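# Flip dominoes, find the match, extend the line

## Task

Turn over the face-down dominoes to learn which single one has a half matching a free end of the existing line. A domino may fall onto the table on its own, provided the gripper is not touching it when it lands. Set that matching domino flat and face up, with its matching half in contact with that free end, so the line carries on in a straight direction. Every domino already in the line must stay where it rested against its neighbours, and all other dominoes must end up far from the line. Finally release the domino and withdraw the arms; a placement that stays put only because the robot is still holding or propping it does not count.

## Robot and tools

ROBOT. Two arms, left_arm and right_arm, each with six revolute joints (waist, shoulder, elbow, wrist pitch, wrist yaw, wrist roll) and a parallel gripper. left_arm is the robot's own left and sits on the +y side; right_arm is on -y. Their URDF roots are at (+0.121, +0.302, +0.546) m and (+0.121, -0.302, +0.546) m in the scene frame. Each wrist carries a camera: cam_left_wrist and cam_right_wrist, both 504x504 pixels. Image left/right has nothing to do with arm names.

SCENE FRAME. Origin at table-top height, above the centre of the robot's foot. +x points forward out over the table, +y toward the left arm, +z up. The table surface starts near x = +0.15 m. Gripper pose is reported as end_effector_position (metres) and end_effector_quat_wxyz. That point lies between the finger pads, roughly 1 cm short of the fingertips. Fingers extend along the gripper's +z axis and close along its y axis. Printed positions can be somewhat wrong, especially with the arm stretched far, and identical joint angles do not give identical poses on both arms.

execute_actions. Argument "actions" is a list holding zero or one item; optional "pictures" (boolean) asks for camera images.
- Empty list: no command, returns current state (with pictures).
- Motion item: {"rows": [...], "steps": n}. n is 12 to 15 (default 15); each step is 1/30 s. rows holds 1 to 15 rows; row k is applied on step k and the last row repeats to fill remaining steps.
- Wait item: {"steps": n} with no rows, n up to 300; it returns once n steps have gone by since the previous result, with your reply time counted in.
Each row is one flat list of 14 numbers, each in [-1, 1], always covering both arms: left_arm waist, shoulder, elbow, wrist pitch, wrist yaw, wrist roll, opening, then right_arm in that same order. The six joint numbers are offsets, not poses: they are measured from the joint angles in the most recent result that printed Joint positions (before any such result in the scene, and for the second or later call within one reply, from the angles at the start of that action). They are not cumulative from row to row. Scale: 1.0 equals 1.264 rad waist, 1.32 shoulder, 1.276 elbow, 1.83 wrist pitch, 1.686 wrist yaw, 2.022 wrist roll. The opening number is absolute: +1 fully open, -1 closed; between those the fingers go to where grip_measured would read that value.
Joint ranges (rad), per arm: waist -2.880..2.880, shoulder 0.000..3.142, elbow 0.000..3.019, wrist pitch -1.693..1.571, wrist yaw -1.571..1.571, wrist roll -2.094..2.094. A target more than 0.019 rad beyond a range end makes the call be refused (nothing is sent). True ends may differ by up to 0.019 rad; targets past the true end are clipped, reported as "joint sent to its limit" (possibly referring to an earlier action).

HOLDING POSTURE. All-zero offsets do not freeze an arm: they steer it back to the reference angles, and an arm may droop a little each action. To keep a posture, command offsets back to the desired angles in a reply's first call, zeros afterwards, and increase the aim while a joint lags.

SPEED. Each joint target is kept within a lead of its measured angle per step: 0.264 waist, 0.32 shoulder, 0.276 elbow, 0.33 wrist pitch, 0.186 wrist yaw, 0.522 wrist roll (rad). If targets would move a gripper over 70 mm from its measured spot, they are all scaled back. Big moves therefore take several actions.

TIMING. Results are produced 12 steps before an action finishes; those steps run while you think. Arms keep heading to the last row's target until everything nearly stops or a step is HELD; then only a new action moves them further.

RESULT LINES. Joint positions / Joint velocities: per arm, six joints (rad, rad/s) then finger-pad gap (m, m/s; 0.094 when fully open). grip_measured: finger opening on the command scale, each gripper off by up to about 1 mm. To grip, command roughly 0.03 below grip_measured; smaller gaps hold more gently. Pad force tops out near 50-62 N, lower for parts under about 2 mm thick. HELD: that step's row (or part) was not sent. "joint command not followed": the clearance check altered or blocked targets. Joint torques: drive outputs with offsets and noise, not a clean load reading. MOTOR HOT appears from 85 °C; at 100 °C an OVER-TEMPERATURE FAULT drops that arm until it cools, so avoid long static holds.

zoom_image: {"camera": "cam_left_wrist" or "cam_right_wrist", "region": [x0, y0, x1, y1]} in pixels of that camera's latest image, origin top-left, at most 504 by 504. Moves nothing.

read_manual: optional "section", only "licences"; returns URDF licence text. Moves nothing.

finished_scene: {"scene": number of the current scene}.

CAUTIONS. Never push or knock anything off the table. Keep the arms from striking or pressing each other. Avoid dropping, slamming, slipping or shoving objects hard. Occasional external tugs may hit held parts or loose objects. Once the domino is placed, open the gripper and move away so nothing relies on the robot.

Each tool is called after "Emit:" as name(argument=value, ...), one argument or row to a line, values as JSON.

## Session

Emit:
execute_actions(
  actions=[],
)

Scene clock: 0.00 s of 7200.00 s.
left_arm: end_effector_position=(+0.7030, +0.3206, +0.2996) grip_measured=+1.000 end_effector_quat_wxyz=(-0.169, -0.787, +0.593, +0.009) | right_arm: end_effector_position=(+0.6557, -0.4502, +0.3460) grip_measured=+1.000 end_effector_quat_wxyz=(+0.181, +0.836, +0.490, -0.168)
Joint positions: left_arm=[-1.431  1.295  1.326 -0.873  0.351 -1.705  0.094] | right_arm=[-1.752  1.1    1.049 -0.596  0.345  1.979  0.094]
Joint velocities: left_arm=[-0.005 -0.015  0.002 -0.012  0.007  0.007  0.   ] | right_arm=[-0.005 -0.005 -0.012  0.002 -0.051  0.007  0.   ]
Joint torques (N m, as the arm reports them, + toward a larger angle): no reading

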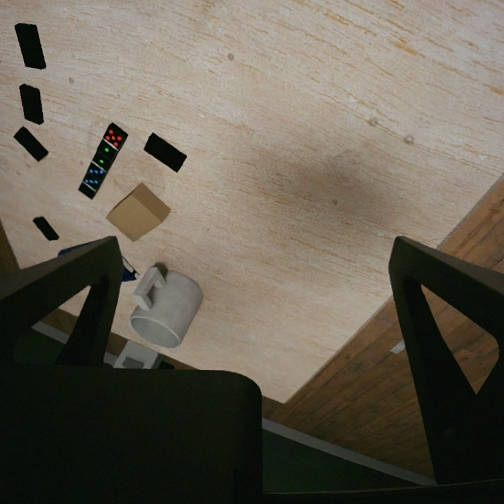

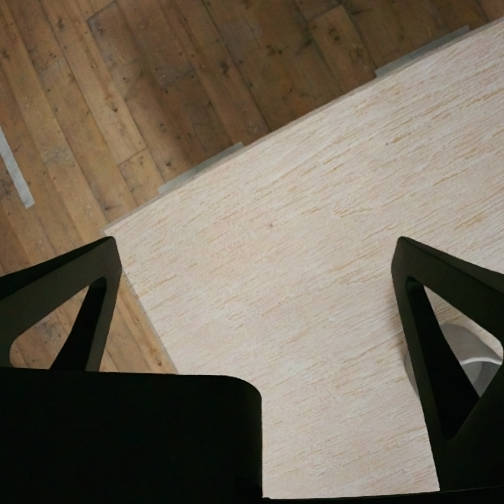

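Emit:
execute_actions(
  actions=[
    {"rows":[[-0.39,-0.185,-0.687,0.61,-0.208,0.843,1,0.25,-0.04,-0.47,0.44,-0.205,-0.98,1]]},
  ],
)

Emit:
execute_actions(
  actions=[
    {"steps":55},
  ],
  pictures=true,
)

Scene clock: 1.03 s of 7200.00 s.
left_arm: end_effector_position=(+0.6914, +0.3135, +0.2985) grip_measured=+1.000 end_effector_quat_wxyz=(-0.084, -0.715, +0.694, +0.005) | right_arm: end_effector_position=(+0.6503, -0.4044, +0.3238) grip_measured=+1.000 end_effector_quat_wxyz=(+0.131, +0.810, +0.564, -0.095)
Joint positions: left_arm=[-1.502  1.216  1.191 -0.691  0.164 -1.539  0.094] | right_arm=[-1.696  1.079  0.958 -0.448  0.219  1.847  0.094]
Joint velocities: left_arm=[-1.226 -1.118 -1.712  1.888 -1.502  1.678  0.   ] | right_arm=[ 0.972 -0.239 -1.228  1.536 -1.092 -1.311  0.   ]
Joint torques (N m, as the arm reports them, + toward a larger angle): left_arm=[ -4.07 -17.67   4.56  -0.9    0.49   0.04] | right_arm=[  0.75 -12.59   2.51  -0.02   0.24  -0.05]
Steps of this call (steps 1 to 28: nothing new was sent; steps 29 to 31: the first 3 steps of this action). Readings (joint positions):
29: left_arm=[-1.443 1.281 1.302 -0.829 0.294 -1.658] | right_arm=[-1.745 1.097 1.031 -0.562 0.309 1.940]
30: left_arm=[-1.466 1.252 1.251 -0.757 0.228 -1.599] | right_arm=[-1.726 1.087 0.998 -0.502 0.264 1.893]
31: the state above

Scene clock: 2.87 s of 7200.00 s.
left_arm: end_effector_position=(+0.5025, +0.1499, +0.3072) grip_measured=+1.000 end_effector_quat_wxyz=(+0.102, +0.074, +0.979, -0.161) | right_arm: end_effector_position=(+0.5084, -0.2421, +0.2843) grip_measured=+1.000 end_effector_quat_wxyz=(+0.088, -0.028, +0.994, +0.064)
Joint positions: left_arm=[-1.931  1.054  0.449  0.229  0.003 -0.01   0.094] | right_arm=[-1.426  1.061  0.453  0.201 -0.002  0.005  0.094]
Joint velocities: left_arm=[0.005 0.005 0.002 0.012 0.007 0.007 0.   ] | right_arm=[ 0.005  0.005 -0.002  0.007  0.022 -0.037  0.   ]
Joint torques (N m, as the arm reports them, + toward a larger angle): left_arm=[-1.1  -9.46  1.11  0.73  0.24  0.07] | right_arm=[-1.21 -9.58  0.03  1.27  0.01 -0.03]
Kept back: nothing.
Steps of this call (steps 1 to 12: the last 12 steps of your previous action; steps 13 to 55: the robot went on to your last target). Readings (joint positions):
1: left_arm=[-1.548 1.178 1.130 -0.626 0.107 -1.480] | right_arm=[-1.660 1.072 0.914 -0.396 0.174 1.802]
2: left_arm=[-1.598 1.143 1.072 -0.564 0.071 -1.422] | right_arm=[-1.621 1.069 0.868 -0.341 0.126 1.752]
4: left_arm=[-1.705 1.088 0.966 -0.446 0.036 -1.314] | right_arm=[-1.544 1.068 0.760 -0.210 0.055 1.637]
8: left_arm=[-1.880 1.039 0.742 -0.170 0.015 -1.065] | right_arm=[-1.436 1.068 0.495 0.103 -0.000 1.291]
55: the state above

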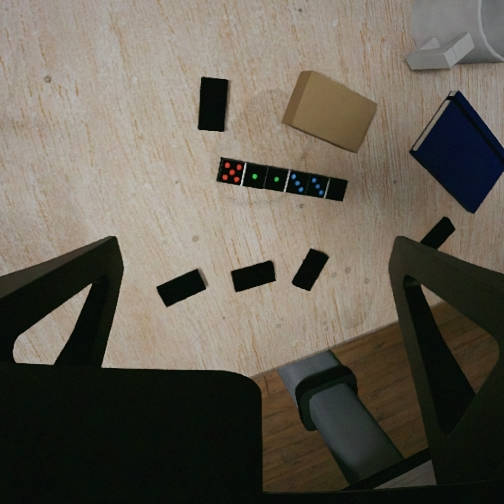

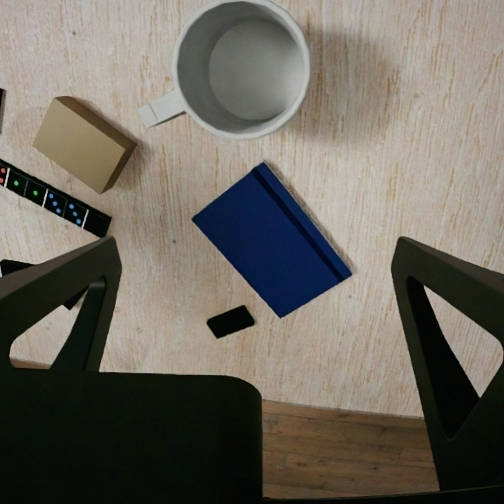

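Emit:
execute_actions(
  actions=[
    {"rows":[[-0.04,0.672,0.872,-0.561,-0.196,-0.05,0.2,-0.2,0,0,0,0,0,1]]},
  ],
)

Emit:
execute_actions(
  actions=[
    {"steps":45},
  ],
  pictures=true,
)

Scene clock: 4.97 s of 7200.00 s.
left_arm: end_effector_position=(+0.4994, +0.1695, +0.2614) grip_measured=+0.299 end_effector_quat_wxyz=(+0.002, +0.079, +0.996, -0.040) | right_arm: end_effector_position=(+0.5103, -0.2883, +0.2807) grip_measured=+1.000 end_effector_quat_wxyz=(+0.088, -0.003, +0.996, +0.020)
Joint positions: left_arm=[-1.952  1.199  0.608 -0.012 -0.236 -0.046  0.061] | right_arm=[-1.536  1.061  0.453  0.201 -0.01   0.004  0.094]
Joint velocities: left_arm=[-0.2    2.388  2.415 -2.65  -1.868 -0.286 -0.194] | right_arm=[-1.773 -0.005  0.007 -0.012  0.154 -0.051  0.   ]
Joint torques (N m, as the arm reports them, + toward a larger angle): left_arm=[-3.46 -6.22  2.06  0.37  0.44 -0.12] | right_arm=[-4.11 -8.77  0.39  0.81  0.25  0.1 ]
Steps of this call (steps 1 to 15: the robot went on to your last target; steps 16 to 60: nothing new was sent; steps 61 to 63: the first 3 steps of this action). Readings (joint positions):
61: left_arm=[-1.937 1.073 0.474 0.173 -0.070 -0.021] | right_arm=[-1.441 1.061 0.453 0.201 -0.010 0.004]
62: left_arm=[-1.944 1.124 0.532 0.079 -0.156 -0.035] | right_arm=[-1.481 1.061 0.453 0.201 -0.011 0.004]
63: the state above

Scene clock: 6.47 s of 7200.00 s.
left_arm: end_effector_position=(+0.5699, +0.0955, +0.0724) grip_measured=+0.202 end_effector_quat_wxyz=(-0.241, +0.139, +0.960, +0.037) | right_arm: end_effector_position=(+0.5082, -0.3562, +0.2830) grip_measured=+1.000 end_effector_quat_wxyz=(+0.088, +0.034, +0.994, -0.052)
Joint positions: left_arm=[-1.968  1.924  1.563 -0.782 -0.324 -0.102  0.056] | right_arm=[-1.688  1.061  0.453  0.201  0.     0.004  0.094]
Joint velocities: left_arm=[-0.005 -0.015  0.002  0.012 -0.037 -0.051 -0.   ] | right_arm=[-0.005  0.005 -0.002 -0.007  0.037  0.007  0.   ]
Joint torques (N m, as the arm reports them, + toward a larger angle): left_arm=[ -8.56 -15.27   1.67  -1.88   0.09  -0.08] | right_arm=[-1.24 -8.84  0.46  0.82  0.04  0.08]
Kept back: nothing.
Steps of this call (steps 1 to 12: the last 12 steps of your previous action; steps 13 to 45: the robot went on to your last target). Readings (joint positions):
1: left_arm=[-1.956 1.284 0.694 -0.103 -0.281 -0.055] | right_arm=[-1.594 1.061 0.453 0.201 -0.005 0.004]
2: left_arm=[-1.958 1.372 0.784 -0.189 -0.302 -0.062] | right_arm=[-1.645 1.061 0.453 0.201 -0.001 0.004]
4: left_arm=[-1.961 1.543 0.963 -0.351 -0.318 -0.073] | right_arm=[-1.700 1.061 0.453 0.201 0.003 0.004]
8: left_arm=[-1.964 1.864 1.326 -0.674 -0.323 -0.087] | right_arm=[-1.695 1.061 0.453 0.201 0.001 0.004]
45: the state above
All arms were judged still, so your last target was given up. Only a new action makes them travel on or press farther. Fingers that are still opening or closing keep moving.

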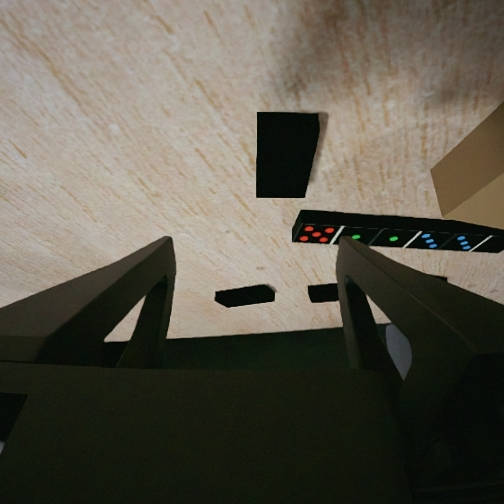

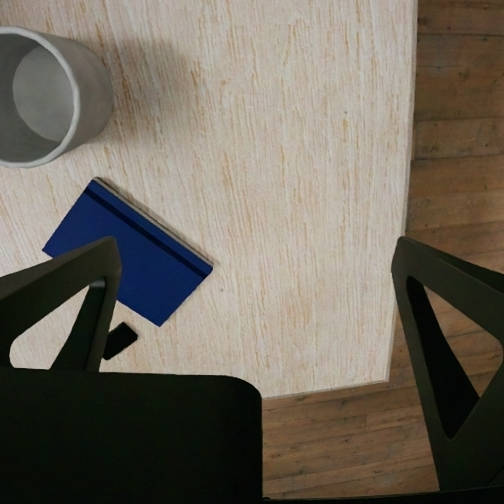

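Emit:
execute_actions(
  actions=[
    {"rows":[[0.018,0.03,0.015,0.01,0.005,0.02,0.2,0,0,0,0,0,0,1],[0.018,0.055,0.035,0.01,0.005,0.02,0.2,0,0,0,0,0,0,1],[0.018,0.08,0.055,0.01,0.005,0.02,0.2,0,0,0,0,0,0,1],[0.018,0.1,0.075,0.01,0.005,0.02,0.2,0,0,0,0,0,0,1],[0.018,0.112,0.09,0.01,0.005,0.02,0.2,0,0,0,0,0,0,1]]},
  ],
)

Emit:
execute_actions(
  actions=[
    {"steps":26},
  ],
  pictures=true,
)

Scene clock: 7.37 s of 7200.00 s.
left_arm: end_effector_position=(+0.5716, +0.0925, +0.0660) grip_measured=+0.202 end_effector_quat_wxyz=(-0.240, +0.144, +0.959, +0.033) | right_arm: end_effector_position=(+0.5082, -0.3562, +0.2830) grip_measured=+1.000 end_effector_quat_wxyz=(+0.088, +0.034, +0.994, -0.052)
Joint positions: left_arm=[-1.967  1.941  1.584 -0.781 -0.32  -0.088  0.056] | right_arm=[-1.688  1.061  0.453  0.201  0.     0.004  0.094]
Joint velocities: left_arm=[-0.005  0.425  0.54  -0.002 -0.037  0.139 -0.001] | right_arm=[ 0.005  0.005 -0.007 -0.017 -0.022 -0.095  0.   ]
Joint torques (N m, as the arm reports them, + toward a larger angle): left_arm=[ -4.9  -12.37   3.74  -0.41   0.39   0.01] | right_arm=[-2.08 -9.02  0.33  0.81  0.08  0.09]
Steps of this call (steps 1 to 24: nothing new was sent; steps 25 to 27: the first 3 steps of this action). Readings (joint positions):
25: left_arm=[-1.968 1.925 1.564 -0.782 -0.322 -0.097] | right_arm=[-1.688 1.061 0.453 0.201 0.000 0.004]
26: left_arm=[-1.967 1.929 1.569 -0.781 -0.321 -0.092] | right_arm=[-1.688 1.061 0.453 0.201 0.000 0.004]
27: the state above

Scene clock: 8.23 s of 7200.00 s.
left_arm: end_effector_position=(+0.5499, +0.0805, +0.0186) grip_measured=+0.202 end_effector_quat_wxyz=(-0.253, +0.156, +0.954, +0.032) | right_arm: end_effector_position=(+0.5082, -0.3562, +0.2830) grip_measured=+1.000 end_effector_quat_wxyz=(+0.088, +0.034, +0.994, -0.052)
Joint positions: left_arm=[-1.967  2.071  1.677 -0.771 -0.319 -0.071  0.056] | right_arm=[-1.688  1.061  0.453  0.201  0.     0.004  0.094]
Joint velocities: left_arm=[-0.005 -0.005  0.002 -0.007  0.022 -0.037  0.001] | right_arm=[ 0.005  0.005  0.007  0.012  0.007 -0.037  0.   ]
Joint torques (N m, as the arm reports them, + toward a larger angle): left_arm=[ -5.26 -16.6    1.93  -0.75   0.33   0.05] | right_arm=[-2.03 -8.87  0.5   0.77  0.09  0.07]
Kept back: nothing.
Steps of this call (steps 1 to 12: the last 12 steps of your previous action; steps 13 to 26: the robot went on to your last target). Readings (joint positions):
1: left_arm=[-1.967 1.959 1.606 -0.781 -0.320 -0.085] | right_arm=[-1.688 1.061 0.453 0.201 0.000 0.004]
2: left_arm=[-1.967 1.983 1.634 -0.780 -0.320 -0.082] | right_arm=[-1.688 1.061 0.453 0.201 0.000 0.004]
4: left_arm=[-1.967 2.025 1.673 -0.773 -0.319 -0.078] | right_arm=[-1.688 1.061 0.453 0.201 0.000 0.004]
8: left_arm=[-1.967 2.065 1.677 -0.771 -0.319 -0.073] | right_arm=[-1.688 1.061 0.453 0.201 0.000 0.004]
26: the state above

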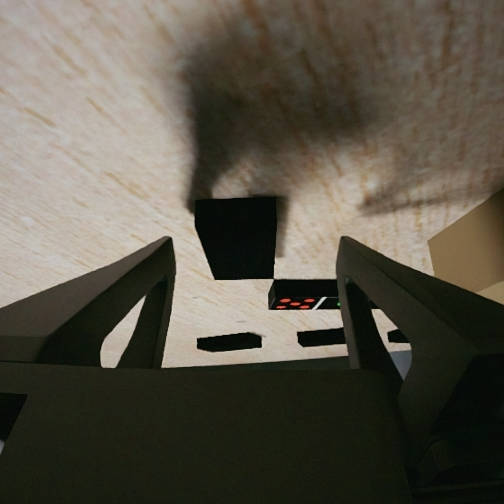

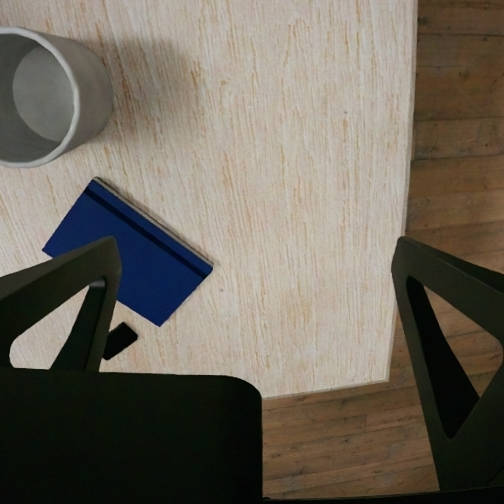

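Emit:
execute_actions(
  actions=[
    {"rows":[[0.024,0.021,0,0,0,0,0.2,0,0,0,0,0,0,1]]},
  ],
)

Emit:
execute_actions(
  actions=[
    {"steps":20},
  ],
  pictures=true,
)

Scene clock: 8.70 s of 7200.00 s.
left_arm: end_effector_position=(+0.5496, +0.0818, +0.0180) grip_measured=+0.202 end_effector_quat_wxyz=(-0.253, +0.155, +0.954, +0.033) | right_arm: end_effector_position=(+0.5082, -0.3562, +0.2830) grip_measured=+1.000 end_effector_quat_wxyz=(+0.088, +0.034, +0.994, -0.052)
Joint positions: left_arm=[-1.965  2.071  1.677 -0.771 -0.319 -0.071  0.056] | right_arm=[-1.688  1.061  0.453  0.201  0.     0.004  0.094]
Joint velocities: left_arm=[ 0.024  0.015  0.007 -0.012 -0.022  0.022  0.   ] | right_arm=[-0.005 -0.015  0.007  0.002 -0.037 -0.022  0.   ]
Joint torques (N m, as the arm reports them, + toward a larger angle): left_arm=[ -4.87 -14.53   1.38  -1.14   0.18   0.  ] | right_arm=[-2.08 -8.71  0.31  0.96  0.11  0.08]
Steps of this call (steps 1 to 11: the robot went on to your last target; steps 12 to 14: the first 3 steps of this action). Readings (joint positions):
12: left_arm=[-1.967 2.071 1.677 -0.771 -0.319 -0.071] | right_arm=[-1.688 1.061 0.453 0.201 0.000 0.004]
13: left_arm=[-1.967 2.071 1.677 -0.771 -0.319 -0.071] | right_arm=[-1.688 1.061 0.453 0.201 0.000 0.004]
14: the state above

Scene clock: 9.37 s of 7200.00 s.
left_arm: end_effector_position=(+0.5489, +0.0873, +0.0157) grip_measured=+0.202 end_effector_quat_wxyz=(-0.255, +0.153, +0.954, +0.036) | right_arm: end_effector_position=(+0.5082, -0.3562, +0.2830) grip_measured=+1.000 end_effector_quat_wxyz=(+0.088, +0.034, +0.994, -0.052)
Joint positions: left_arm=[-1.957  2.074  1.677 -0.771 -0.319 -0.071  0.056] | right_arm=[-1.688  1.061  0.453  0.201  0.     0.004  0.094]
Joint velocities: left_arm=[ 0.005 -0.005  0.007 -0.002  0.007 -0.066 -0.001] | right_arm=[-0.005 -0.015 -0.002 -0.012  0.022 -0.007  0.   ]
Joint torques (N m, as the arm reports them, + toward a larger angle): left_arm=[ -5.46 -15.28   1.62  -1.18   0.19  -0.01] | right_arm=[-2.01 -8.68  0.36  0.99  0.08  0.08]
Kept back: nothing.
Steps of this call (steps 1 to 12: the last 12 steps of your previous action; steps 13 to 15: the robot went on to your last target; steps 16 to 20: nothing new was sent). Readings (joint positions):
1: left_arm=[-1.964 2.072 1.677 -0.771 -0.319 -0.071] | right_arm=[-1.688 1.061 0.453 0.201 0.000 0.004]
2: left_arm=[-1.963 2.072 1.677 -0.771 -0.319 -0.071] | right_arm=[-1.688 1.061 0.453 0.201 0.000 0.004]
4: left_arm=[-1.960 2.073 1.677 -0.771 -0.319 -0.071] | right_arm=[-1.688 1.061 0.453 0.201 0.000 0.004]
8: left_arm=[-1.957 2.074 1.677 -0.771 -0.319 -0.071] | right_arm=[-1.688 1.061 0.453 0.201 0.000 0.004]
20: the state above
All arms were judged still, so your last target was given up. Only a new action makes them travel on or press farther. Fingers that are still opening or closing keep moving.

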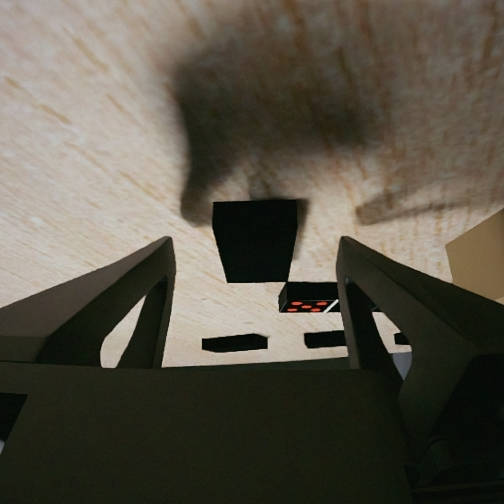

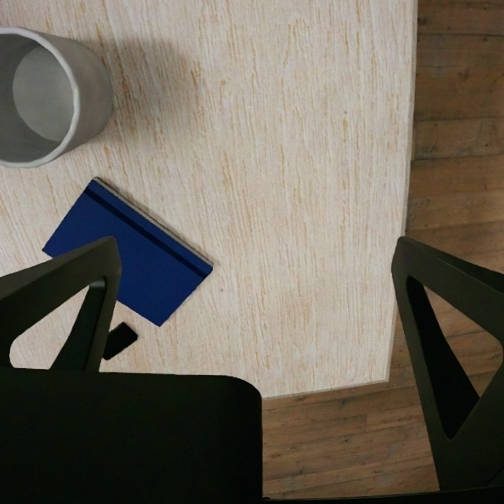

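A bit more q2, then close.

Emit:
execute_actions(
  actions=[
    {"rows":[[0,0.025,0,0,0,0,0.2,0,0,0,0,0,0,1],[0,0.025,0,0,0,0,0.2,0,0,0,0,0,0,1],[0,0.025,0,0,0,0,0.1,0,0,0,0,0,0,1],[0,0.025,0,0,0,0,0,0,0,0,0,0,0,1],[0,0.025,0,0,0,0,-0.1,0,0,0,0,0,0,1],[0,0.025,0,0,0,0,-0.2,0,0,0,0,0,0,1],[0,0.025,0,0,0,0,-0.3,0,0,0,0,0,0,1],[0,0.025,0,0,0,0,-0.38,0,0,0,0,0,0,1],[0,0.025,0,0,0,0,-0.44,0,0,0,0,0,0,1],[0,0.025,0,0,0,0,-0.5,0,0,0,0,0,0,1]]},
  ],
)

Emit:
execute_actions(
  actions=[
    {"steps":14},
  ],
  pictures=true,
)

Scene clock: 9.97 s of 7200.00 s.
left_arm: end_effector_position=(+0.5475, +0.0873, +0.0149) grip_measured=+0.137 end_effector_quat_wxyz=(-0.256, +0.153, +0.954, +0.036) | right_arm: end_effector_position=(+0.5082, -0.3562, +0.2830) grip_measured=+1.000 end_effector_quat_wxyz=(+0.088, +0.034, +0.994, -0.052)
Joint positions: left_arm=[-1.957  2.076  1.677 -0.771 -0.319 -0.071  0.053] | right_arm=[-1.688  1.061  0.453  0.201  0.     0.004  0.094]
Joint velocities: left_arm=[ 0.005  0.034  0.002  0.007  0.007 -0.037 -0.07 ] | right_arm=[-0.005 -0.024 -0.017  0.012 -0.051 -0.066  0.   ]
Joint torques (N m, as the arm reports them, + toward a larger angle): left_arm=[ -7.52 -13.84   1.34  -1.2    0.16  -0.04] | right_arm=[-2.04 -8.37  0.45  0.88  0.1   0.08]
Steps of this call (steps 1 to 15: nothing new was sent; steps 16 to 18: the first 3 steps of this action). Readings (joint positions):
16: left_arm=[-1.957 2.075 1.677 -0.771 -0.319 -0.071] | right_arm=[-1.688 1.061 0.453 0.201 0.000 0.004]
17: left_arm=[-1.957 2.075 1.677 -0.771 -0.319 -0.071] | right_arm=[-1.688 1.061 0.453 0.201 0.000 0.004]
18: the state above

Scene clock: 10.43 s of 7200.00 s.
left_arm: end_effector_position=(+0.5424, +0.0875, +0.0122) grip_measured=-0.475 end_effector_quat_wxyz=(-0.260, +0.154, +0.953, +0.036) | right_arm: end_effector_position=(+0.5082, -0.3562, +0.2830) grip_measured=+1.000 end_effector_quat_wxyz=(+0.088, +0.034, +0.994, -0.052)
Joint positions: left_arm=[-1.957  2.085  1.677 -0.771 -0.319 -0.071  0.025] | right_arm=[-1.688  1.061  0.453  0.201  0.     0.004  0.094]
Joint velocities: left_arm=[-0.005 -0.015 -0.007 -0.002 -0.037 -0.007  0.001] | right_arm=[-0.005 -0.005 -0.012  0.002  0.022  0.051  0.   ]
Joint torques (N m, as the arm reports them, + toward a larger angle): left_arm=[ -7.44 -15.28   1.49  -1.26   0.17  -0.05] | right_arm=[-1.97 -8.57  0.4   0.86  0.08  0.08]
Kept back: nothing.
Steps of this call (steps 1 to 12: the last 12 steps of your previous action; steps 13 to 14: the robot went on to your last target). Readings (joint positions):
1: left_arm=[-1.957 2.078 1.677 -0.771 -0.319 -0.071] | right_arm=[-1.688 1.061 0.453 0.201 0.000 0.004]
2: left_arm=[-1.957 2.079 1.677 -0.771 -0.319 -0.071] | right_arm=[-1.688 1.061 0.453 0.201 0.000 0.004]
4: left_arm=[-1.957 2.082 1.677 -0.771 -0.319 -0.071] | right_arm=[-1.688 1.061 0.453 0.201 0.000 0.004]
8: left_arm=[-1.957 2.085 1.677 -0.771 -0.319 -0.071] | right_arm=[-1.688 1.061 0.453 0.201 0.000 0.004]
14: the state above

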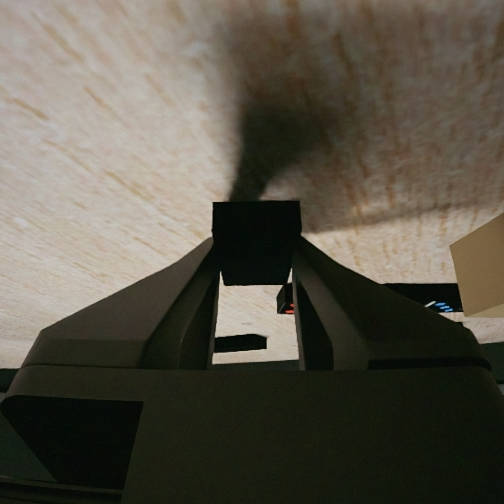

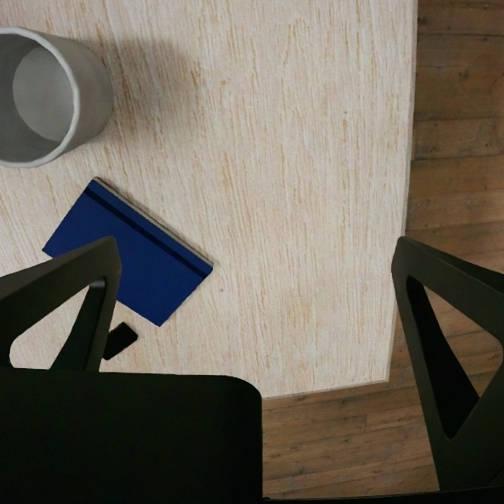

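Emit:
execute_actions(
  actions=[
    {"rows":[[0,-0.08,-0.03,0,0,0,-0.51,0,0,0,0,0,0,1],[0,-0.29,-0.075,0,0,0,-0.51,0,0,0,0,0,0,1]]},
  ],
)

Emit:
execute_actions(
  actions=[
    {"steps":22},
  ],
)

Emit:
execute_actions(
  actions=[
    {"rows":[[0.305,0,0,1,-0.167,-0.025,-0.51,0,0,0,0,0,0,1]]},
  ],
)

Emit:
execute_actions(
  actions=[
    {"steps":35},
  ],
)

Scene clock: 11.07 s of 7200.00 s.
left_arm: end_effector_position=(+0.5458, +0.0921, +0.0279) grip_measured=-0.475 end_effector_quat_wxyz=(-0.259, +0.154, +0.953, +0.036) | right_arm: end_effector_position=(+0.5082, -0.3562, +0.2830) grip_measured=+1.000 end_effector_quat_wxyz=(+0.088, +0.034, +0.994, -0.052)
Joint positions: left_arm=[-1.957  2.041  1.636 -0.771 -0.319 -0.071  0.025] | right_arm=[-1.688  1.061  0.453  0.201  0.     0.004  0.094]
Joint velocities: left_arm=[-0.005 -0.689 -0.51  -0.017 -0.022 -0.066 -0.001] | right_arm=[-0.005 -0.005 -0.012  0.007 -0.051  0.007  0.   ]
Joint torques (N m, as the arm reports them, + toward a larger angle): left_arm=[ -6.84 -23.54   3.4   -1.19   0.13  -0.01] | right_arm=[-2.13 -8.64  0.42  0.88  0.11  0.04]
Steps of this call (steps 1 to 15: the robot went on to your last target; step 16: nothing new was sent; steps 17 to 19: the first 3 steps of this action). Readings (joint positions):
17: left_arm=[-1.957 2.077 1.671 -0.771 -0.319 -0.071] | right_arm=[-1.688 1.061 0.453 0.201 0.000 0.004]
18: left_arm=[-1.957 2.062 1.655 -0.771 -0.319 -0.071] | right_arm=[-1.688 1.061 0.453 0.201 0.000 0.004]
19: the state above

Scene clock: 11.80 s of 7200.00 s.
left_arm: end_effector_position=(+0.7155, +0.1052, +0.1743) grip_measured=-0.475 end_effector_quat_wxyz=(-0.110, +0.107, +0.988, +0.015) | right_arm: end_effector_position=(+0.5082, -0.3562, +0.2830) grip_measured=+1.000 end_effector_quat_wxyz=(+0.088, +0.034, +0.994, -0.052)
Joint positions: left_arm=[-1.957  1.675  1.592 -0.771 -0.319 -0.071  0.025] | right_arm=[-1.688  1.061  0.453  0.201  0.     0.004  0.094]
Joint velocities: left_arm=[-0.005  0.2   -0.066  0.007  0.022 -0.051 -0.   ] | right_arm=[-0.005 -0.015 -0.012 -0.017 -0.037 -0.007  0.   ]
Joint torques (N m, as the arm reports them, + toward a larger angle): left_arm=[ -6.28 -17.96   3.95  -0.47   0.16  -0.02] | right_arm=[-2.02 -8.61  0.31  0.87  0.1   0.05]
Kept back: nothing.
Steps of this call (steps 1 to 12: the last 12 steps of your previous action; steps 13 to 22: the robot went on to your last target). Readings (joint positions):
1: left_arm=[-1.957 2.017 1.621 -0.771 -0.319 -0.071] | right_arm=[-1.688 1.061 0.453 0.201 0.000 0.004]
2: left_arm=[-1.957 1.991 1.610 -0.771 -0.319 -0.071] | right_arm=[-1.688 1.061 0.453 0.201 0.000 0.004]
4: left_arm=[-1.957 1.932 1.597 -0.771 -0.319 -0.071] | right_arm=[-1.688 1.061 0.453 0.201 0.000 0.004]
8: left_arm=[-1.957 1.795 1.591 -0.771 -0.319 -0.071] | right_arm=[-1.688 1.061 0.453 0.201 0.000 0.004]
22: the state above

Scene clock: 11.90 s of 7200.00 s.
left_arm: end_effector_position=(+0.7326, +0.1316, +0.1606) grip_measured=-0.475 end_effector_quat_wxyz=(-0.070, +0.091, +0.991, +0.069) | right_arm: end_effector_position=(+0.5082, -0.3562, +0.2830) grip_measured=+1.000 end_effector_quat_wxyz=(+0.088, +0.034, +0.994, -0.052)
Joint positions: left_arm=[-1.933  1.686  1.583 -0.679 -0.418 -0.073  0.025] | right_arm=[-1.688  1.061  0.453  0.201  0.     0.004  0.094]
Joint velocities: left_arm=[ 0.425  0.044 -0.002  1.038 -0.813 -0.125 -0.001] | right_arm=[-0.005 -0.005 -0.002  0.002  0.066 -0.022  0.   ]
Joint torques (N m, as the arm reports them, + toward a larger angle): left_arm=[ -0.61 -19.85   4.99   0.    -0.08  -0.14] | right_arm=[-2.07 -8.86  0.55  1.    0.1   0.06]
Steps of this call (steps 1 to 3: the first 3 steps of this action). Readings (joint positions):
1: left_arm=[-1.953 1.679 1.588 -0.750 -0.349 -0.072] | right_arm=[-1.688 1.061 0.453 0.201 0.000 0.004]
2: left_arm=[-1.947 1.683 1.584 -0.715 -0.384 -0.073] | right_arm=[-1.688 1.061 0.453 0.201 0.000 0.004]
3: the state above

Scene clock: 13.07 s of 7200.00 s.
left_arm: end_effector_position=(+1.0078, +0.4092, +0.3795) grip_measured=-0.476 end_effector_quat_wxyz=(+0.677, -0.246, +0.670, +0.180) | right_arm: end_effector_position=(+0.5082, -0.3562, +0.2830) grip_measured=+1.000 end_effector_quat_wxyz=(+0.088, +0.034, +0.994, -0.052)
Joint positions: left_arm=[-1.565  1.66   1.583  1.038 -0.6   -0.112  0.025] | right_arm=[-1.688  1.061  0.453  0.201  0.     0.004  0.094]
Joint velocities: left_arm=[-0.005 -0.005  0.002  0.007  0.037 -0.022  0.   ] | right_arm=[ 0.005 -0.005 -0.027 -0.002 -0.022 -0.037  0.   ]
Joint torques (N m, as the arm reports them, + toward a larger angle): left_arm=[ -0.28 -20.68   7.48   2.36   0.17  -0.09] | right_arm=[-2.09 -8.48  0.47  0.91  0.09  0.09]
Kept back: nothing.
Steps of this call (steps 1 to 12: the last 12 steps of your previous action; steps 13 to 35: the robot went on to your last target). Readings (joint positions):
1: left_arm=[-1.916 1.686 1.583 -0.643 -0.453 -0.075] | right_arm=[-1.688 1.061 0.453 0.201 0.000 0.004]
2: left_arm=[-1.895 1.686 1.583 -0.606 -0.481 -0.076] | right_arm=[-1.688 1.061 0.453 0.201 0.000 0.004]
4: left_arm=[-1.846 1.685 1.583 -0.527 -0.523 -0.078] | right_arm=[-1.688 1.061 0.453 0.201 0.000 0.004]
8: left_arm=[-1.732 1.685 1.583 -0.356 -0.569 -0.084] | right_arm=[-1.688 1.061 0.453 0.201 0.000 0.004]
35: the state above

Emit:
execute_actions(
  actions=[
    {"rows":[[0,0.47,0,0.28,0,0,-0.51,0,0,0,0,0,0,1]]},
  ],
)

Emit:
execute_actions(
  actions=[
    {"steps":42},
  ],
  pictures=true,
)

Scene clock: 13.53 s of 7200.00 s.
left_arm: end_effector_position=(+1.0020, +0.4091, +0.3783) grip_measured=-0.476 end_effector_quat_wxyz=(+0.701, -0.252, +0.645, +0.171) | right_arm: end_effector_position=(+0.5082, -0.3562, +0.2830) grip_measured=+1.000 end_effector_quat_wxyz=(+0.088, +0.034, +0.994, -0.052)
Joint positions: left_arm=[-1.565  1.693  1.587  1.139 -0.6   -0.112  0.025] | right_arm=[-1.688  1.061  0.453  0.201  0.     0.004  0.094]
Joint velocities: left_arm=[-0.015  0.454 -0.017  1.087 -0.022 -0.007 -0.001] | right_arm=[-0.015 -0.015  0.007  0.007  0.007  0.007  0.   ]
Joint torques (N m, as the arm reports them, + toward a larger angle): left_arm=[  0.79 -16.18   6.09   1.45   0.19  -0.01] | right_arm=[-2.08 -8.95  0.47  0.94  0.1   0.08]
Steps of this call (steps 1 to 11: the robot went on to your last target; steps 12 to 14: the first 3 steps of this action). Readings (joint positions):
12: left_arm=[-1.565 1.668 1.583 1.060 -0.600 -0.112] | right_arm=[-1.688 1.061 0.453 0.201 0.000 0.004]
13: left_arm=[-1.565 1.679 1.587 1.101 -0.600 -0.112] | right_arm=[-1.688 1.061 0.453 0.201 0.000 0.004]
14: the state above

Scene clock: 14.93 s of 7200.00 s.
left_arm: end_effector_position=(+0.7789, +0.4080, +0.0732) grip_measured=-0.476 end_effector_quat_wxyz=(+0.632, -0.235, +0.712, +0.195) | right_arm: end_effector_position=(+0.5082, -0.3562, +0.2830) grip_measured=+1.000 end_effector_quat_wxyz=(+0.088, +0.034, +0.994, -0.052)
Joint positions: left_arm=[-1.565  2.276  1.579  1.529 -0.6   -0.112  0.025] | right_arm=[-1.688  1.061  0.453  0.201  0.     0.004  0.094]
Joint velocities: left_arm=[-0.015 -0.005  0.002 -0.002  0.037 -0.022  0.   ] | right_arm=[-0.015 -0.015 -0.007  0.007 -0.037 -0.007  0.   ]
Joint torques (N m, as the arm reports them, + toward a larger angle): left_arm=[  1.11 -15.61   1.36   2.29   0.04   0.  ] | right_arm=[-2.22 -8.83  0.45  0.96  0.1   0.05]
Kept back: nothing.
Steps of this call (steps 1 to 12: the last 12 steps of your previous action; steps 13 to 42: the robot went on to your last target). Readings (joint positions):
1: left_arm=[-1.565 1.711 1.587 1.176 -0.600 -0.112] | right_arm=[-1.688 1.061 0.453 0.201 0.000 0.004]
2: left_arm=[-1.565 1.732 1.587 1.212 -0.600 -0.112] | right_arm=[-1.688 1.061 0.453 0.201 0.000 0.004]
4: left_arm=[-1.565 1.781 1.587 1.281 -0.600 -0.112] | right_arm=[-1.688 1.061 0.453 0.201 0.000 0.004]
8: left_arm=[-1.565 1.894 1.587 1.368 -0.600 -0.112] | right_arm=[-1.688 1.061 0.453 0.201 0.000 0.004]
42: the state above

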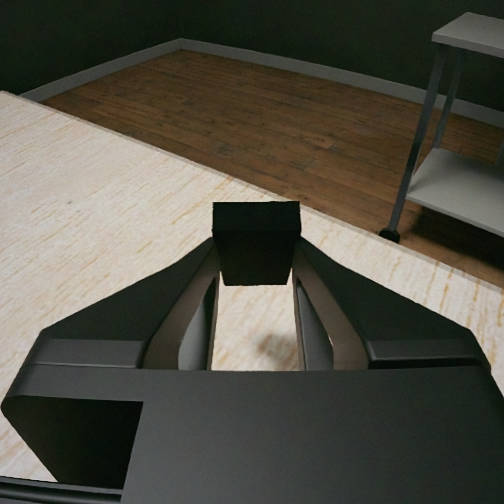

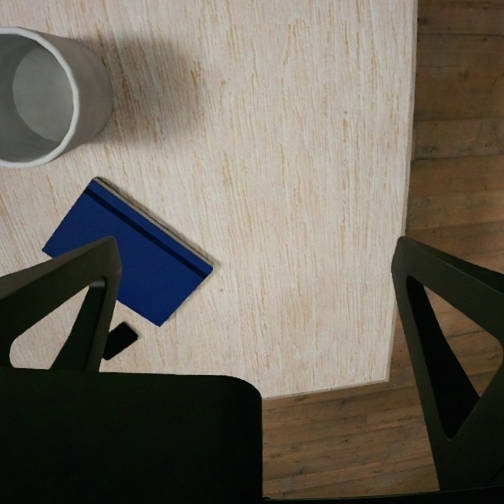

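Target z≈0.037: Δq2≈0.07.

Emit:
execute_actions(
  actions=[
    {"rows":[[0,0.02,0,0,0,0,-0.51,0,0,0,0,0,0,1],[0,0.04,0,0,0,0,-0.51,0,0,0,0,0,0,1],[0,0.054,0,0,0,0,-0.51,0,0,0,0,0,0,1]]},
  ],
)

Emit:
execute_actions(
  actions=[
    {"steps":24},
  ],
  pictures=true,
)

Scene clock: 15.60 s of 7200.00 s.
left_arm: end_effector_position=(+0.7765, +0.4079, +0.0705) grip_measured=-0.476 end_effector_quat_wxyz=(+0.631, -0.235, +0.713, +0.195) | right_arm: end_effector_position=(+0.5082, -0.3562, +0.2830) grip_measured=+1.000 end_effector_quat_wxyz=(+0.088, +0.034, +0.994, -0.052)
Joint positions: left_arm=[-1.565  2.282  1.581  1.529 -0.6   -0.112  0.025] | right_arm=[-1.688  1.061  0.453  0.201  0.     0.004  0.094]
Joint velocities: left_arm=[-0.015  0.132  0.032 -0.007  0.022 -0.007 -0.001] | right_arm=[ 0.005 -0.015 -0.002  0.002 -0.081 -0.066  0.   ]
Joint torques (N m, as the arm reports them, + toward a larger angle): left_arm=[  0.51 -11.87   0.65   1.16   0.09  -0.05] | right_arm=[-1.37 -8.71  0.44  0.89  0.08  0.09]
Steps of this call (steps 1 to 17: the robot went on to your last target; steps 18 to 20: the first 3 steps of this action). Readings (joint positions):
18: left_arm=[-1.565 2.276 1.579 1.529 -0.600 -0.112] | right_arm=[-1.688 1.061 0.453 0.201 0.000 0.004]
19: left_arm=[-1.565 2.278 1.579 1.529 -0.600 -0.112] | right_arm=[-1.688 1.061 0.453 0.201 0.000 0.004]
20: the state above

Scene clock: 16.40 s of 7200.00 s.
left_arm: end_effector_position=(+0.7437, +0.4077, +0.0390) grip_measured=-0.476 end_effector_quat_wxyz=(+0.609, -0.229, +0.732, +0.202) | right_arm: end_effector_position=(+0.5082, -0.3562, +0.2830) grip_measured=+1.000 end_effector_quat_wxyz=(+0.088, +0.034, +0.994, -0.052)
Joint positions: left_arm=[-1.565  2.343  1.582  1.529 -0.6   -0.112  0.025] | right_arm=[-1.688  1.061  0.453  0.201  0.     0.004  0.094]
Joint velocities: left_arm=[-0.005 -0.005 -0.017  0.002  0.066  0.051 -0.   ] | right_arm=[-0.005 -0.005 -0.002  0.002 -0.051  0.007  0.   ]
Joint torques (N m, as the arm reports them, + toward a larger angle): left_arm=[  0.81 -14.99   0.1    1.33   0.06  -0.07] | right_arm=[-2.18 -8.43  0.43  0.92  0.09  0.04]
Kept back: nothing.
Steps of this call (steps 1 to 12: the last 12 steps of your previous action; steps 13 to 24: the robot went on to your last target). Readings (joint positions):
1: left_arm=[-1.565 2.287 1.582 1.529 -0.600 -0.112] | right_arm=[-1.688 1.061 0.453 0.201 0.000 0.004]
2: left_arm=[-1.565 2.295 1.582 1.529 -0.600 -0.112] | right_arm=[-1.688 1.061 0.453 0.201 0.000 0.004]
4: left_arm=[-1.565 2.312 1.582 1.529 -0.600 -0.112] | right_arm=[-1.688 1.061 0.453 0.201 0.000 0.004]
8: left_arm=[-1.565 2.339 1.582 1.529 -0.600 -0.112] | right_arm=[-1.688 1.061 0.453 0.201 0.000 0.004]
24: the state above

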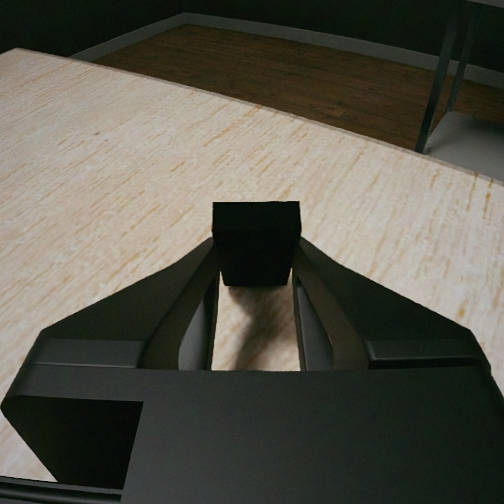

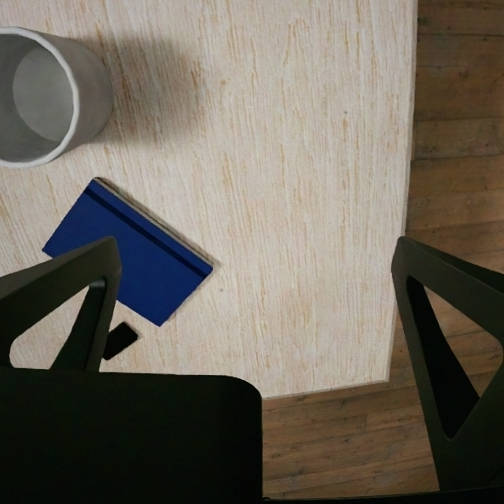

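Lower slightly with q4, release, then rise for a look.

Emit:
execute_actions(
  actions=[
    {"rows":[[0,0,0,-0.012,0,0,-0.51,0,0,0,0,0,0,1],[0,0,0,-0.012,0,0,-0.51,0,0,0,0,0,0,1],[0,0,0,-0.012,0,0,-0.51,0,0,0,0,0,0,1],[0,0,0,-0.012,0,0,-0.51,0,0,0,0,0,0,1],[0,0,0,-0.012,0,0,-0.51,0,0,0,0,0,0,1],[0,0,0,-0.012,0,0,0.3,0,0,0,0,0,0,1]]},
  ],
)

Emit:
execute_actions(
  actions=[
    {"steps":20},
  ],
  pictures=true,
)

Scene clock: 16.90 s of 7200.00 s.
left_arm: end_effector_position=(+0.7436, +0.4077, +0.0382) grip_measured=-0.476 end_effector_quat_wxyz=(+0.608, -0.229, +0.733, +0.203) | right_arm: end_effector_position=(+0.5082, -0.3562, +0.2830) grip_measured=+1.000 end_effector_quat_wxyz=(+0.088, +0.034, +0.994, -0.052)
Joint positions: left_arm=[-1.565  2.343  1.582  1.526 -0.6   -0.112  0.025] | right_arm=[-1.688  1.061  0.453  0.201  0.     0.004  0.094]
Joint velocities: left_arm=[-0.005  0.005  0.007 -0.037  0.066 -0.022  0.001] | right_arm=[ 0.005 -0.005  0.017  0.002  0.022  0.037  0.   ]
Joint torques (N m, as the arm reports them, + toward a larger angle): left_arm=[  0.79 -16.2    0.47   0.7    0.07  -0.03] | right_arm=[-2.1  -8.84  0.4   0.8   0.09  0.04]
Steps of this call (steps 1 to 12: the robot went on to your last target; steps 13 to 15: the first 3 steps of this action). Readings (joint positions):
13: left_arm=[-1.565 2.343 1.582 1.529 -0.600 -0.112] | right_arm=[-1.688 1.061 0.453 0.201 0.000 0.004]
14: left_arm=[-1.565 2.343 1.582 1.527 -0.600 -0.112] | right_arm=[-1.688 1.061 0.453 0.201 0.000 0.004]
15: the state above

Scene clock: 17.57 s of 7200.00 s.
left_arm: end_effector_position=(+0.7435, +0.4077, +0.0379) grip_measured=+0.298 end_effector_quat_wxyz=(+0.607, -0.229, +0.734, +0.203) | right_arm: end_effector_position=(+0.5082, -0.3562, +0.2830) grip_measured=+1.000 end_effector_quat_wxyz=(+0.088, +0.034, +0.994, -0.052)
Joint positions: left_arm=[-1.565  2.343  1.582  1.524 -0.6   -0.112  0.061] | right_arm=[-1.688  1.061  0.453  0.201  0.     0.004  0.094]
Joint velocities: left_arm=[-0.005  0.005 -0.007  0.002  0.051 -0.066  0.   ] | right_arm=[-0.005 -0.005 -0.012 -0.012 -0.051  0.037  0.   ]
Joint torques (N m, as the arm reports them, + toward a larger angle): left_arm=[  1.17 -15.05   0.22   0.76   0.01  -0.02] | right_arm=[-1.89 -8.63  0.42  0.89  0.08  0.06]
Kept back: nothing.
Steps of this call (steps 1 to 12: the last 12 steps of your previous action; steps 13 to 15: the robot went on to your last target; steps 16 to 20: nothing new was sent). Readings (joint positions):
1: left_arm=[-1.565 2.343 1.582 1.525 -0.600 -0.112] | right_arm=[-1.688 1.061 0.453 0.201 0.000 0.004]
2: left_arm=[-1.565 2.343 1.582 1.524 -0.600 -0.112] | right_arm=[-1.688 1.061 0.453 0.201 0.000 0.004]
4: left_arm=[-1.565 2.343 1.582 1.524 -0.600 -0.112] | right_arm=[-1.688 1.061 0.453 0.201 0.000 0.004]
8: left_arm=[-1.565 2.343 1.582 1.524 -0.600 -0.112] | right_arm=[-1.688 1.061 0.453 0.201 0.000 0.004]
20: the state above
All arms were judged still, so your last target was given up. Only a new action makes them travel on or press farther. Fingers that are still opening or closing keep moving.

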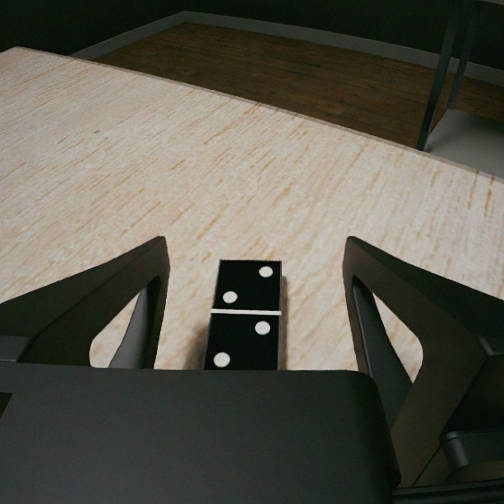

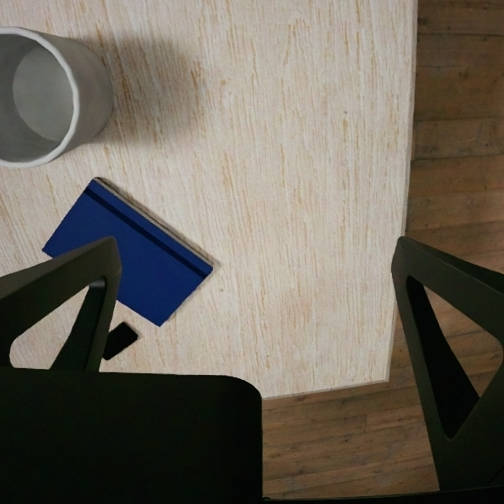

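Emit:
execute_actions(
  actions=[
    {"rows":[[0,-0.33,-0.35,0,0,0,0.2,0,0,0,0,0,0,1],[0,-0.33,-0.35,0,0,0,0.2,0,0,0,0,0,0,1],[0,-0.33,-0.35,0,0,0,0.2,0,0,0,0,0,0,1],[0,-0.33,-0.35,0,0,0,0.2,0,0,0,0,0,0,1],[0,-0.33,-0.35,0,0,0,0.2,0,0,0,0,0,0,1],[0,-0.33,-0.35,0,0,0,0.2,0,0,0,0,0,0,1],[0,-0.33,-0.35,0,0,0,0.2,0,0,0,0,0,0,1],[0,-0.33,-0.35,0,0,0,0.2,0,0,0,0,0,0,1],[0,-0.33,-0.35,0,0,0,0.2,0,0,0,0,0,0,1],[-0.063,-0.33,-0.706,-0.284,0.623,-0.832,0.2,0,0,0,0,0,0,1]]},
  ],
)

Emit:
execute_actions(
  actions=[
    {"steps":55},
  ],
)

Scene clock: 18.80 s of 7200.00 s.
left_arm: end_effector_position=(+0.7312, +0.4072, +0.0609) grip_measured=+0.204 end_effector_quat_wxyz=(+0.586, -0.223, +0.751, +0.208) | right_arm: end_effector_position=(+0.5082, -0.3562, +0.2830) grip_measured=+1.000 end_effector_quat_wxyz=(+0.088, +0.034, +0.994, -0.052)
Joint positions: left_arm=[-1.565  2.258  1.445  1.521 -0.599 -0.112  0.057] | right_arm=[-1.688  1.061  0.453  0.201  0.     0.004  0.094]
Joint velocities: left_arm=[-0.005 -1.245 -1.707 -0.007 -0.081 -0.066 -0.003] | right_arm=[ 0.015 -0.005  0.002 -0.017  0.022 -0.007  0.   ]
Joint torques (N m, as the arm reports them, + toward a larger angle): left_arm=[  0.37 -19.92   1.5    1.59  -0.01  -0.05] | right_arm=[-1.9  -8.89  0.38  0.84  0.06  0.06]
Steps of this call (steps 1 to 34: nothing new was sent; steps 35 to 37: the first 3 steps of this action). Readings (joint positions):
35: left_arm=[-1.565 2.328 1.560 1.522 -0.599 -0.112] | right_arm=[-1.688 1.061 0.453 0.201 0.000 0.004]
36: left_arm=[-1.565 2.297 1.505 1.521 -0.599 -0.112] | right_arm=[-1.688 1.061 0.453 0.201 0.000 0.004]
37: the state above

Scene clock: 20.63 s of 7200.00 s.
left_arm: end_effector_position=(+0.4783, +0.1884, +0.1113) grip_measured=+0.202 end_effector_quat_wxyz=(-0.082, -0.707, +0.637, -0.296) | right_arm: end_effector_position=(+0.5082, -0.3562, +0.2830) grip_measured=+1.000 end_effector_quat_wxyz=(+0.088, +0.034, +0.994, -0.052)
Joint positions: left_arm=[-1.644  1.91   0.686  1.014  0.448 -1.783  0.056] | right_arm=[-1.688  1.061  0.453  0.201  0.     0.004  0.094]
Joint velocities: left_arm=[ 0.005 -0.005 -0.002  0.017 -0.022 -0.095 -0.002] | right_arm=[-0.005 -0.024  0.002 -0.007 -0.007 -0.022  0.   ]
Joint torques (N m, as the arm reports them, + toward a larger angle): left_arm=[ -0.96 -11.99  -5.05   0.04   0.47  -0.11] | right_arm=[-2.22 -8.54  0.38  0.82  0.09  0.08]
Kept back: nothing.
Steps of this call (steps 1 to 12: the last 12 steps of your previous action; steps 13 to 55: the robot went on to your last target). Readings (joint positions):
1: left_arm=[-1.565 2.214 1.386 1.521 -0.599 -0.112] | right_arm=[-1.688 1.061 0.453 0.201 0.000 0.004]
2: left_arm=[-1.565 2.167 1.329 1.521 -0.599 -0.112] | right_arm=[-1.688 1.061 0.453 0.201 0.000 0.004]
4: left_arm=[-1.565 2.066 1.231 1.521 -0.599 -0.112] | right_arm=[-1.688 1.061 0.453 0.201 0.000 0.004]
8: left_arm=[-1.567 1.878 1.104 1.443 -0.501 -0.203] | right_arm=[-1.688 1.061 0.453 0.201 0.000 0.004]
55: the state above

Emit:
execute_actions(
  actions=[
    {"rows":[[0,0.19,0,0,0,0,0.2,0,0,0,0,0,0,1]]},
  ],
)

Emit:
execute_actions(
  actions=[
    {"steps":30},
  ],
  pictures=true,
)

Scene clock: 21.00 s of 7200.00 s.
left_arm: end_effector_position=(+0.4535, +0.1883, +0.0967) grip_measured=+0.202 end_effector_quat_wxyz=(-0.097, -0.713, +0.635, -0.279) | right_arm: end_effector_position=(+0.5082, -0.3562, +0.2830) grip_measured=+1.000 end_effector_quat_wxyz=(+0.088, +0.034, +0.994, -0.052)
Joint positions: left_arm=[-1.644  1.97   0.694  1.019  0.448 -1.784  0.056] | right_arm=[-1.688  1.061  0.453  0.201  0.     0.004  0.094]
Joint velocities: left_arm=[ 0.005  0.982  0.066 -0.022  0.007 -0.022 -0.002] | right_arm=[-0.015  0.015  0.017 -0.017 -0.037  0.022  0.   ]
Joint torques (N m, as the arm reports them, + toward a larger angle): left_arm=[-1.03 -5.96 -5.96  0.09  0.39  0.01] | right_arm=[-2.13 -8.82  0.54  0.93  0.09  0.08]
Steps of this call (steps 1 to 8: the robot went on to your last target; steps 9 to 11: the first 3 steps of this action). Readings (joint positions):
9: left_arm=[-1.644 1.920 0.686 1.016 0.448 -1.784] | right_arm=[-1.688 1.061 0.453 0.201 0.000 0.004]
10: left_arm=[-1.644 1.940 0.691 1.019 0.448 -1.784] | right_arm=[-1.688 1.061 0.453 0.201 0.000 0.004]
11: the state above

Scene clock: 22.00 s of 7200.00 s.
left_arm: end_effector_position=(+0.3537, +0.1895, +0.0652) grip_measured=+0.202 end_effector_quat_wxyz=(-0.157, -0.733, +0.628, -0.207) | right_arm: end_effector_position=(+0.5082, -0.3562, +0.2830) grip_measured=+1.000 end_effector_quat_wxyz=(+0.088, +0.034, +0.994, -0.052)
Joint positions: left_arm=[-1.644  2.16   0.695  1.016  0.448 -1.784  0.056] | right_arm=[-1.688  1.061  0.453  0.201  0.     0.004  0.094]
Joint velocities: left_arm=[-0.015 -0.005 -0.007 -0.002  0.007 -0.022 -0.   ] | right_arm=[-0.015 -0.005  0.007  0.002 -0.051 -0.037  0.   ]
Joint torques (N m, as the arm reports them, + toward a larger angle): left_arm=[-0.89 -8.66 -7.5   0.08  0.45 -0.01] | right_arm=[-1.89 -8.55  0.4   0.79  0.07  0.07]
Kept back: nothing.
Steps of this call (steps 1 to 12: the last 12 steps of your previous action; steps 13 to 30: the robot went on to your last target). Readings (joint positions):
1: left_arm=[-1.644 2.007 0.695 1.019 0.448 -1.784] | right_arm=[-1.688 1.061 0.453 0.201 0.000 0.004]
2: left_arm=[-1.644 2.047 0.695 1.019 0.448 -1.784] | right_arm=[-1.688 1.061 0.453 0.201 0.000 0.004]
4: left_arm=[-1.644 2.126 0.695 1.019 0.448 -1.784] | right_arm=[-1.688 1.061 0.453 0.201 0.000 0.004]
8: left_arm=[-1.644 2.195 0.695 1.016 0.448 -1.784] | right_arm=[-1.688 1.061 0.453 0.201 0.000 0.004]
30: the state above
All arms were judged still, so your last target was given up. Only a new action makes them travel on or press farther. Fingers that are still opening or closing keep moving.

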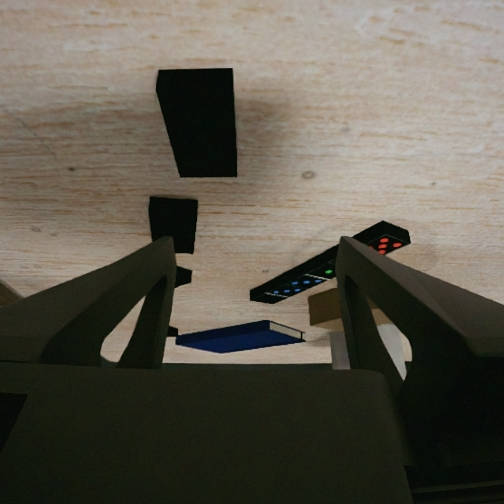

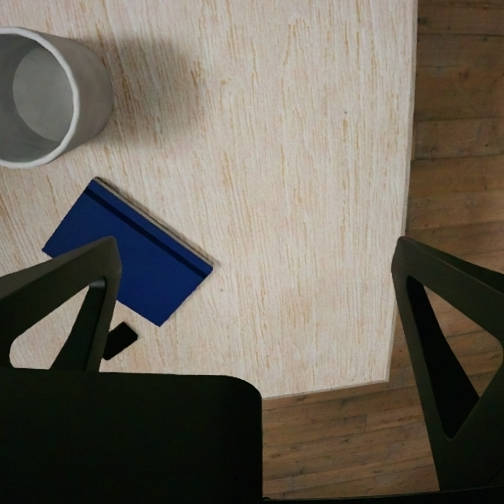

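Emit:
execute_actions(
  actions=[
    {"rows":[[0,0.03,0.01,-0.02,-0.012,0,0.2,0,0,0,0,0,0,1],[0,0.06,0.03,-0.02,-0.012,0,0.2,0,0,0,0,0,0,1],[0,0.085,0.055,-0.02,-0.012,0,0.2,0,0,0,0,0,0,1],[0,0.102,0.08,-0.02,-0.012,0,0.2,0,0,0,0,0,0,1],[0,0.102,0.1,-0.02,-0.012,0,0.2,0,0,0,0,0,0,1]]},
  ],
)

Emit:
execute_actions(
  actions=[
    {"steps":24},
  ],
  pictures=true,
)

Scene clock: 22.70 s of 7200.00 s.
left_arm: end_effector_position=(+0.3467, +0.1915, +0.0562) grip_measured=+0.202 end_effector_quat_wxyz=(-0.157, -0.737, +0.628, -0.196) | right_arm: end_effector_position=(+0.5082, -0.3562, +0.2830) grip_measured=+1.000 end_effector_quat_wxyz=(+0.088, +0.034, +0.994, -0.052)
Joint positions: left_arm=[-1.644  2.183  0.713  1.004  0.433 -1.784  0.056] | right_arm=[-1.688  1.061  0.453  0.201  0.     0.004  0.094]
Joint velocities: left_arm=[-0.005  0.591  0.442 -0.09  -0.007 -0.051  0.001] | right_arm=[-0.015 -0.015 -0.002 -0.012  0.095  0.022  0.   ]
Joint torques (N m, as the arm reports them, + toward a larger angle): left_arm=[-1.54 -3.27 -4.39 -0.79  0.18 -0.01] | right_arm=[-1.83 -9.06  0.44  0.87  0.12  0.09]
Steps of this call (steps 1 to 18: nothing new was sent; steps 19 to 21: the first 3 steps of this action). Readings (joint positions):
19: left_arm=[-1.644 2.161 0.695 1.012 0.440 -1.784] | right_arm=[-1.688 1.061 0.453 0.201 0.000 0.004]
20: left_arm=[-1.644 2.168 0.700 1.007 0.435 -1.784] | right_arm=[-1.688 1.061 0.453 0.201 0.000 0.004]
21: the state above

Scene clock: 23.50 s of 7200.00 s.
left_arm: end_effector_position=(+0.3259, +0.1902, +0.0164) grip_measured=+0.202 end_effector_quat_wxyz=(-0.164, -0.739, +0.627, -0.185) | right_arm: end_effector_position=(+0.5082, -0.3562, +0.2830) grip_measured=+1.000 end_effector_quat_wxyz=(+0.088, +0.034, +0.994, -0.052)
Joint positions: left_arm=[-1.644  2.298  0.815  0.989  0.43  -1.784  0.056] | right_arm=[-1.688  1.061  0.453  0.201  0.     0.004  0.094]
Joint velocities: left_arm=[-0.005 -0.005 -0.012  0.002 -0.007 -0.081 -0.001] | right_arm=[ 0.005 -0.015 -0.007 -0.012 -0.022 -0.051  0.   ]
Joint torques (N m, as the arm reports them, + toward a larger angle): left_arm=[-1.23 -8.93 -6.07 -0.52  0.34 -0.03] | right_arm=[-2.08 -8.72  0.46  0.91  0.06  0.08]
Kept back: nothing.
Steps of this call (steps 1 to 12: the last 12 steps of your previous action; steps 13 to 24: the robot went on to your last target). Readings (joint positions):
1: left_arm=[-1.644 2.207 0.734 1.001 0.433 -1.784] | right_arm=[-1.688 1.061 0.453 0.201 0.000 0.004]
2: left_arm=[-1.644 2.235 0.762 0.998 0.432 -1.784] | right_arm=[-1.688 1.061 0.453 0.201 0.000 0.004]
4: left_arm=[-1.644 2.282 0.805 0.994 0.431 -1.784] | right_arm=[-1.688 1.061 0.453 0.201 0.000 0.004]
8: left_arm=[-1.644 2.301 0.815 0.989 0.430 -1.784] | right_arm=[-1.688 1.061 0.453 0.201 0.000 0.004]
24: the state above

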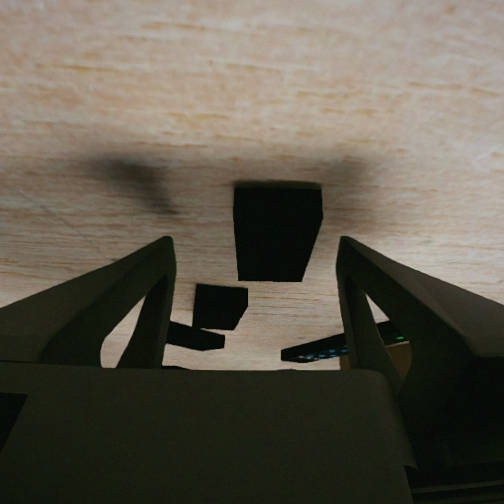

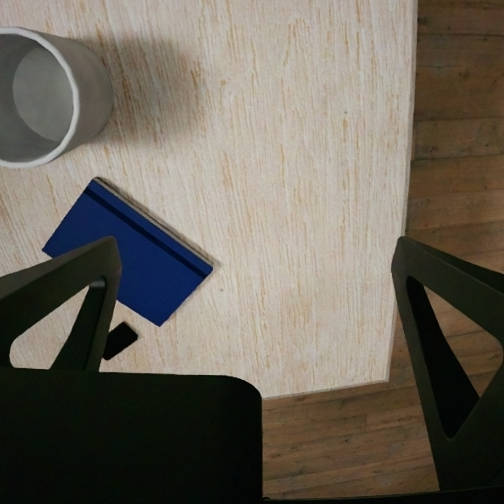

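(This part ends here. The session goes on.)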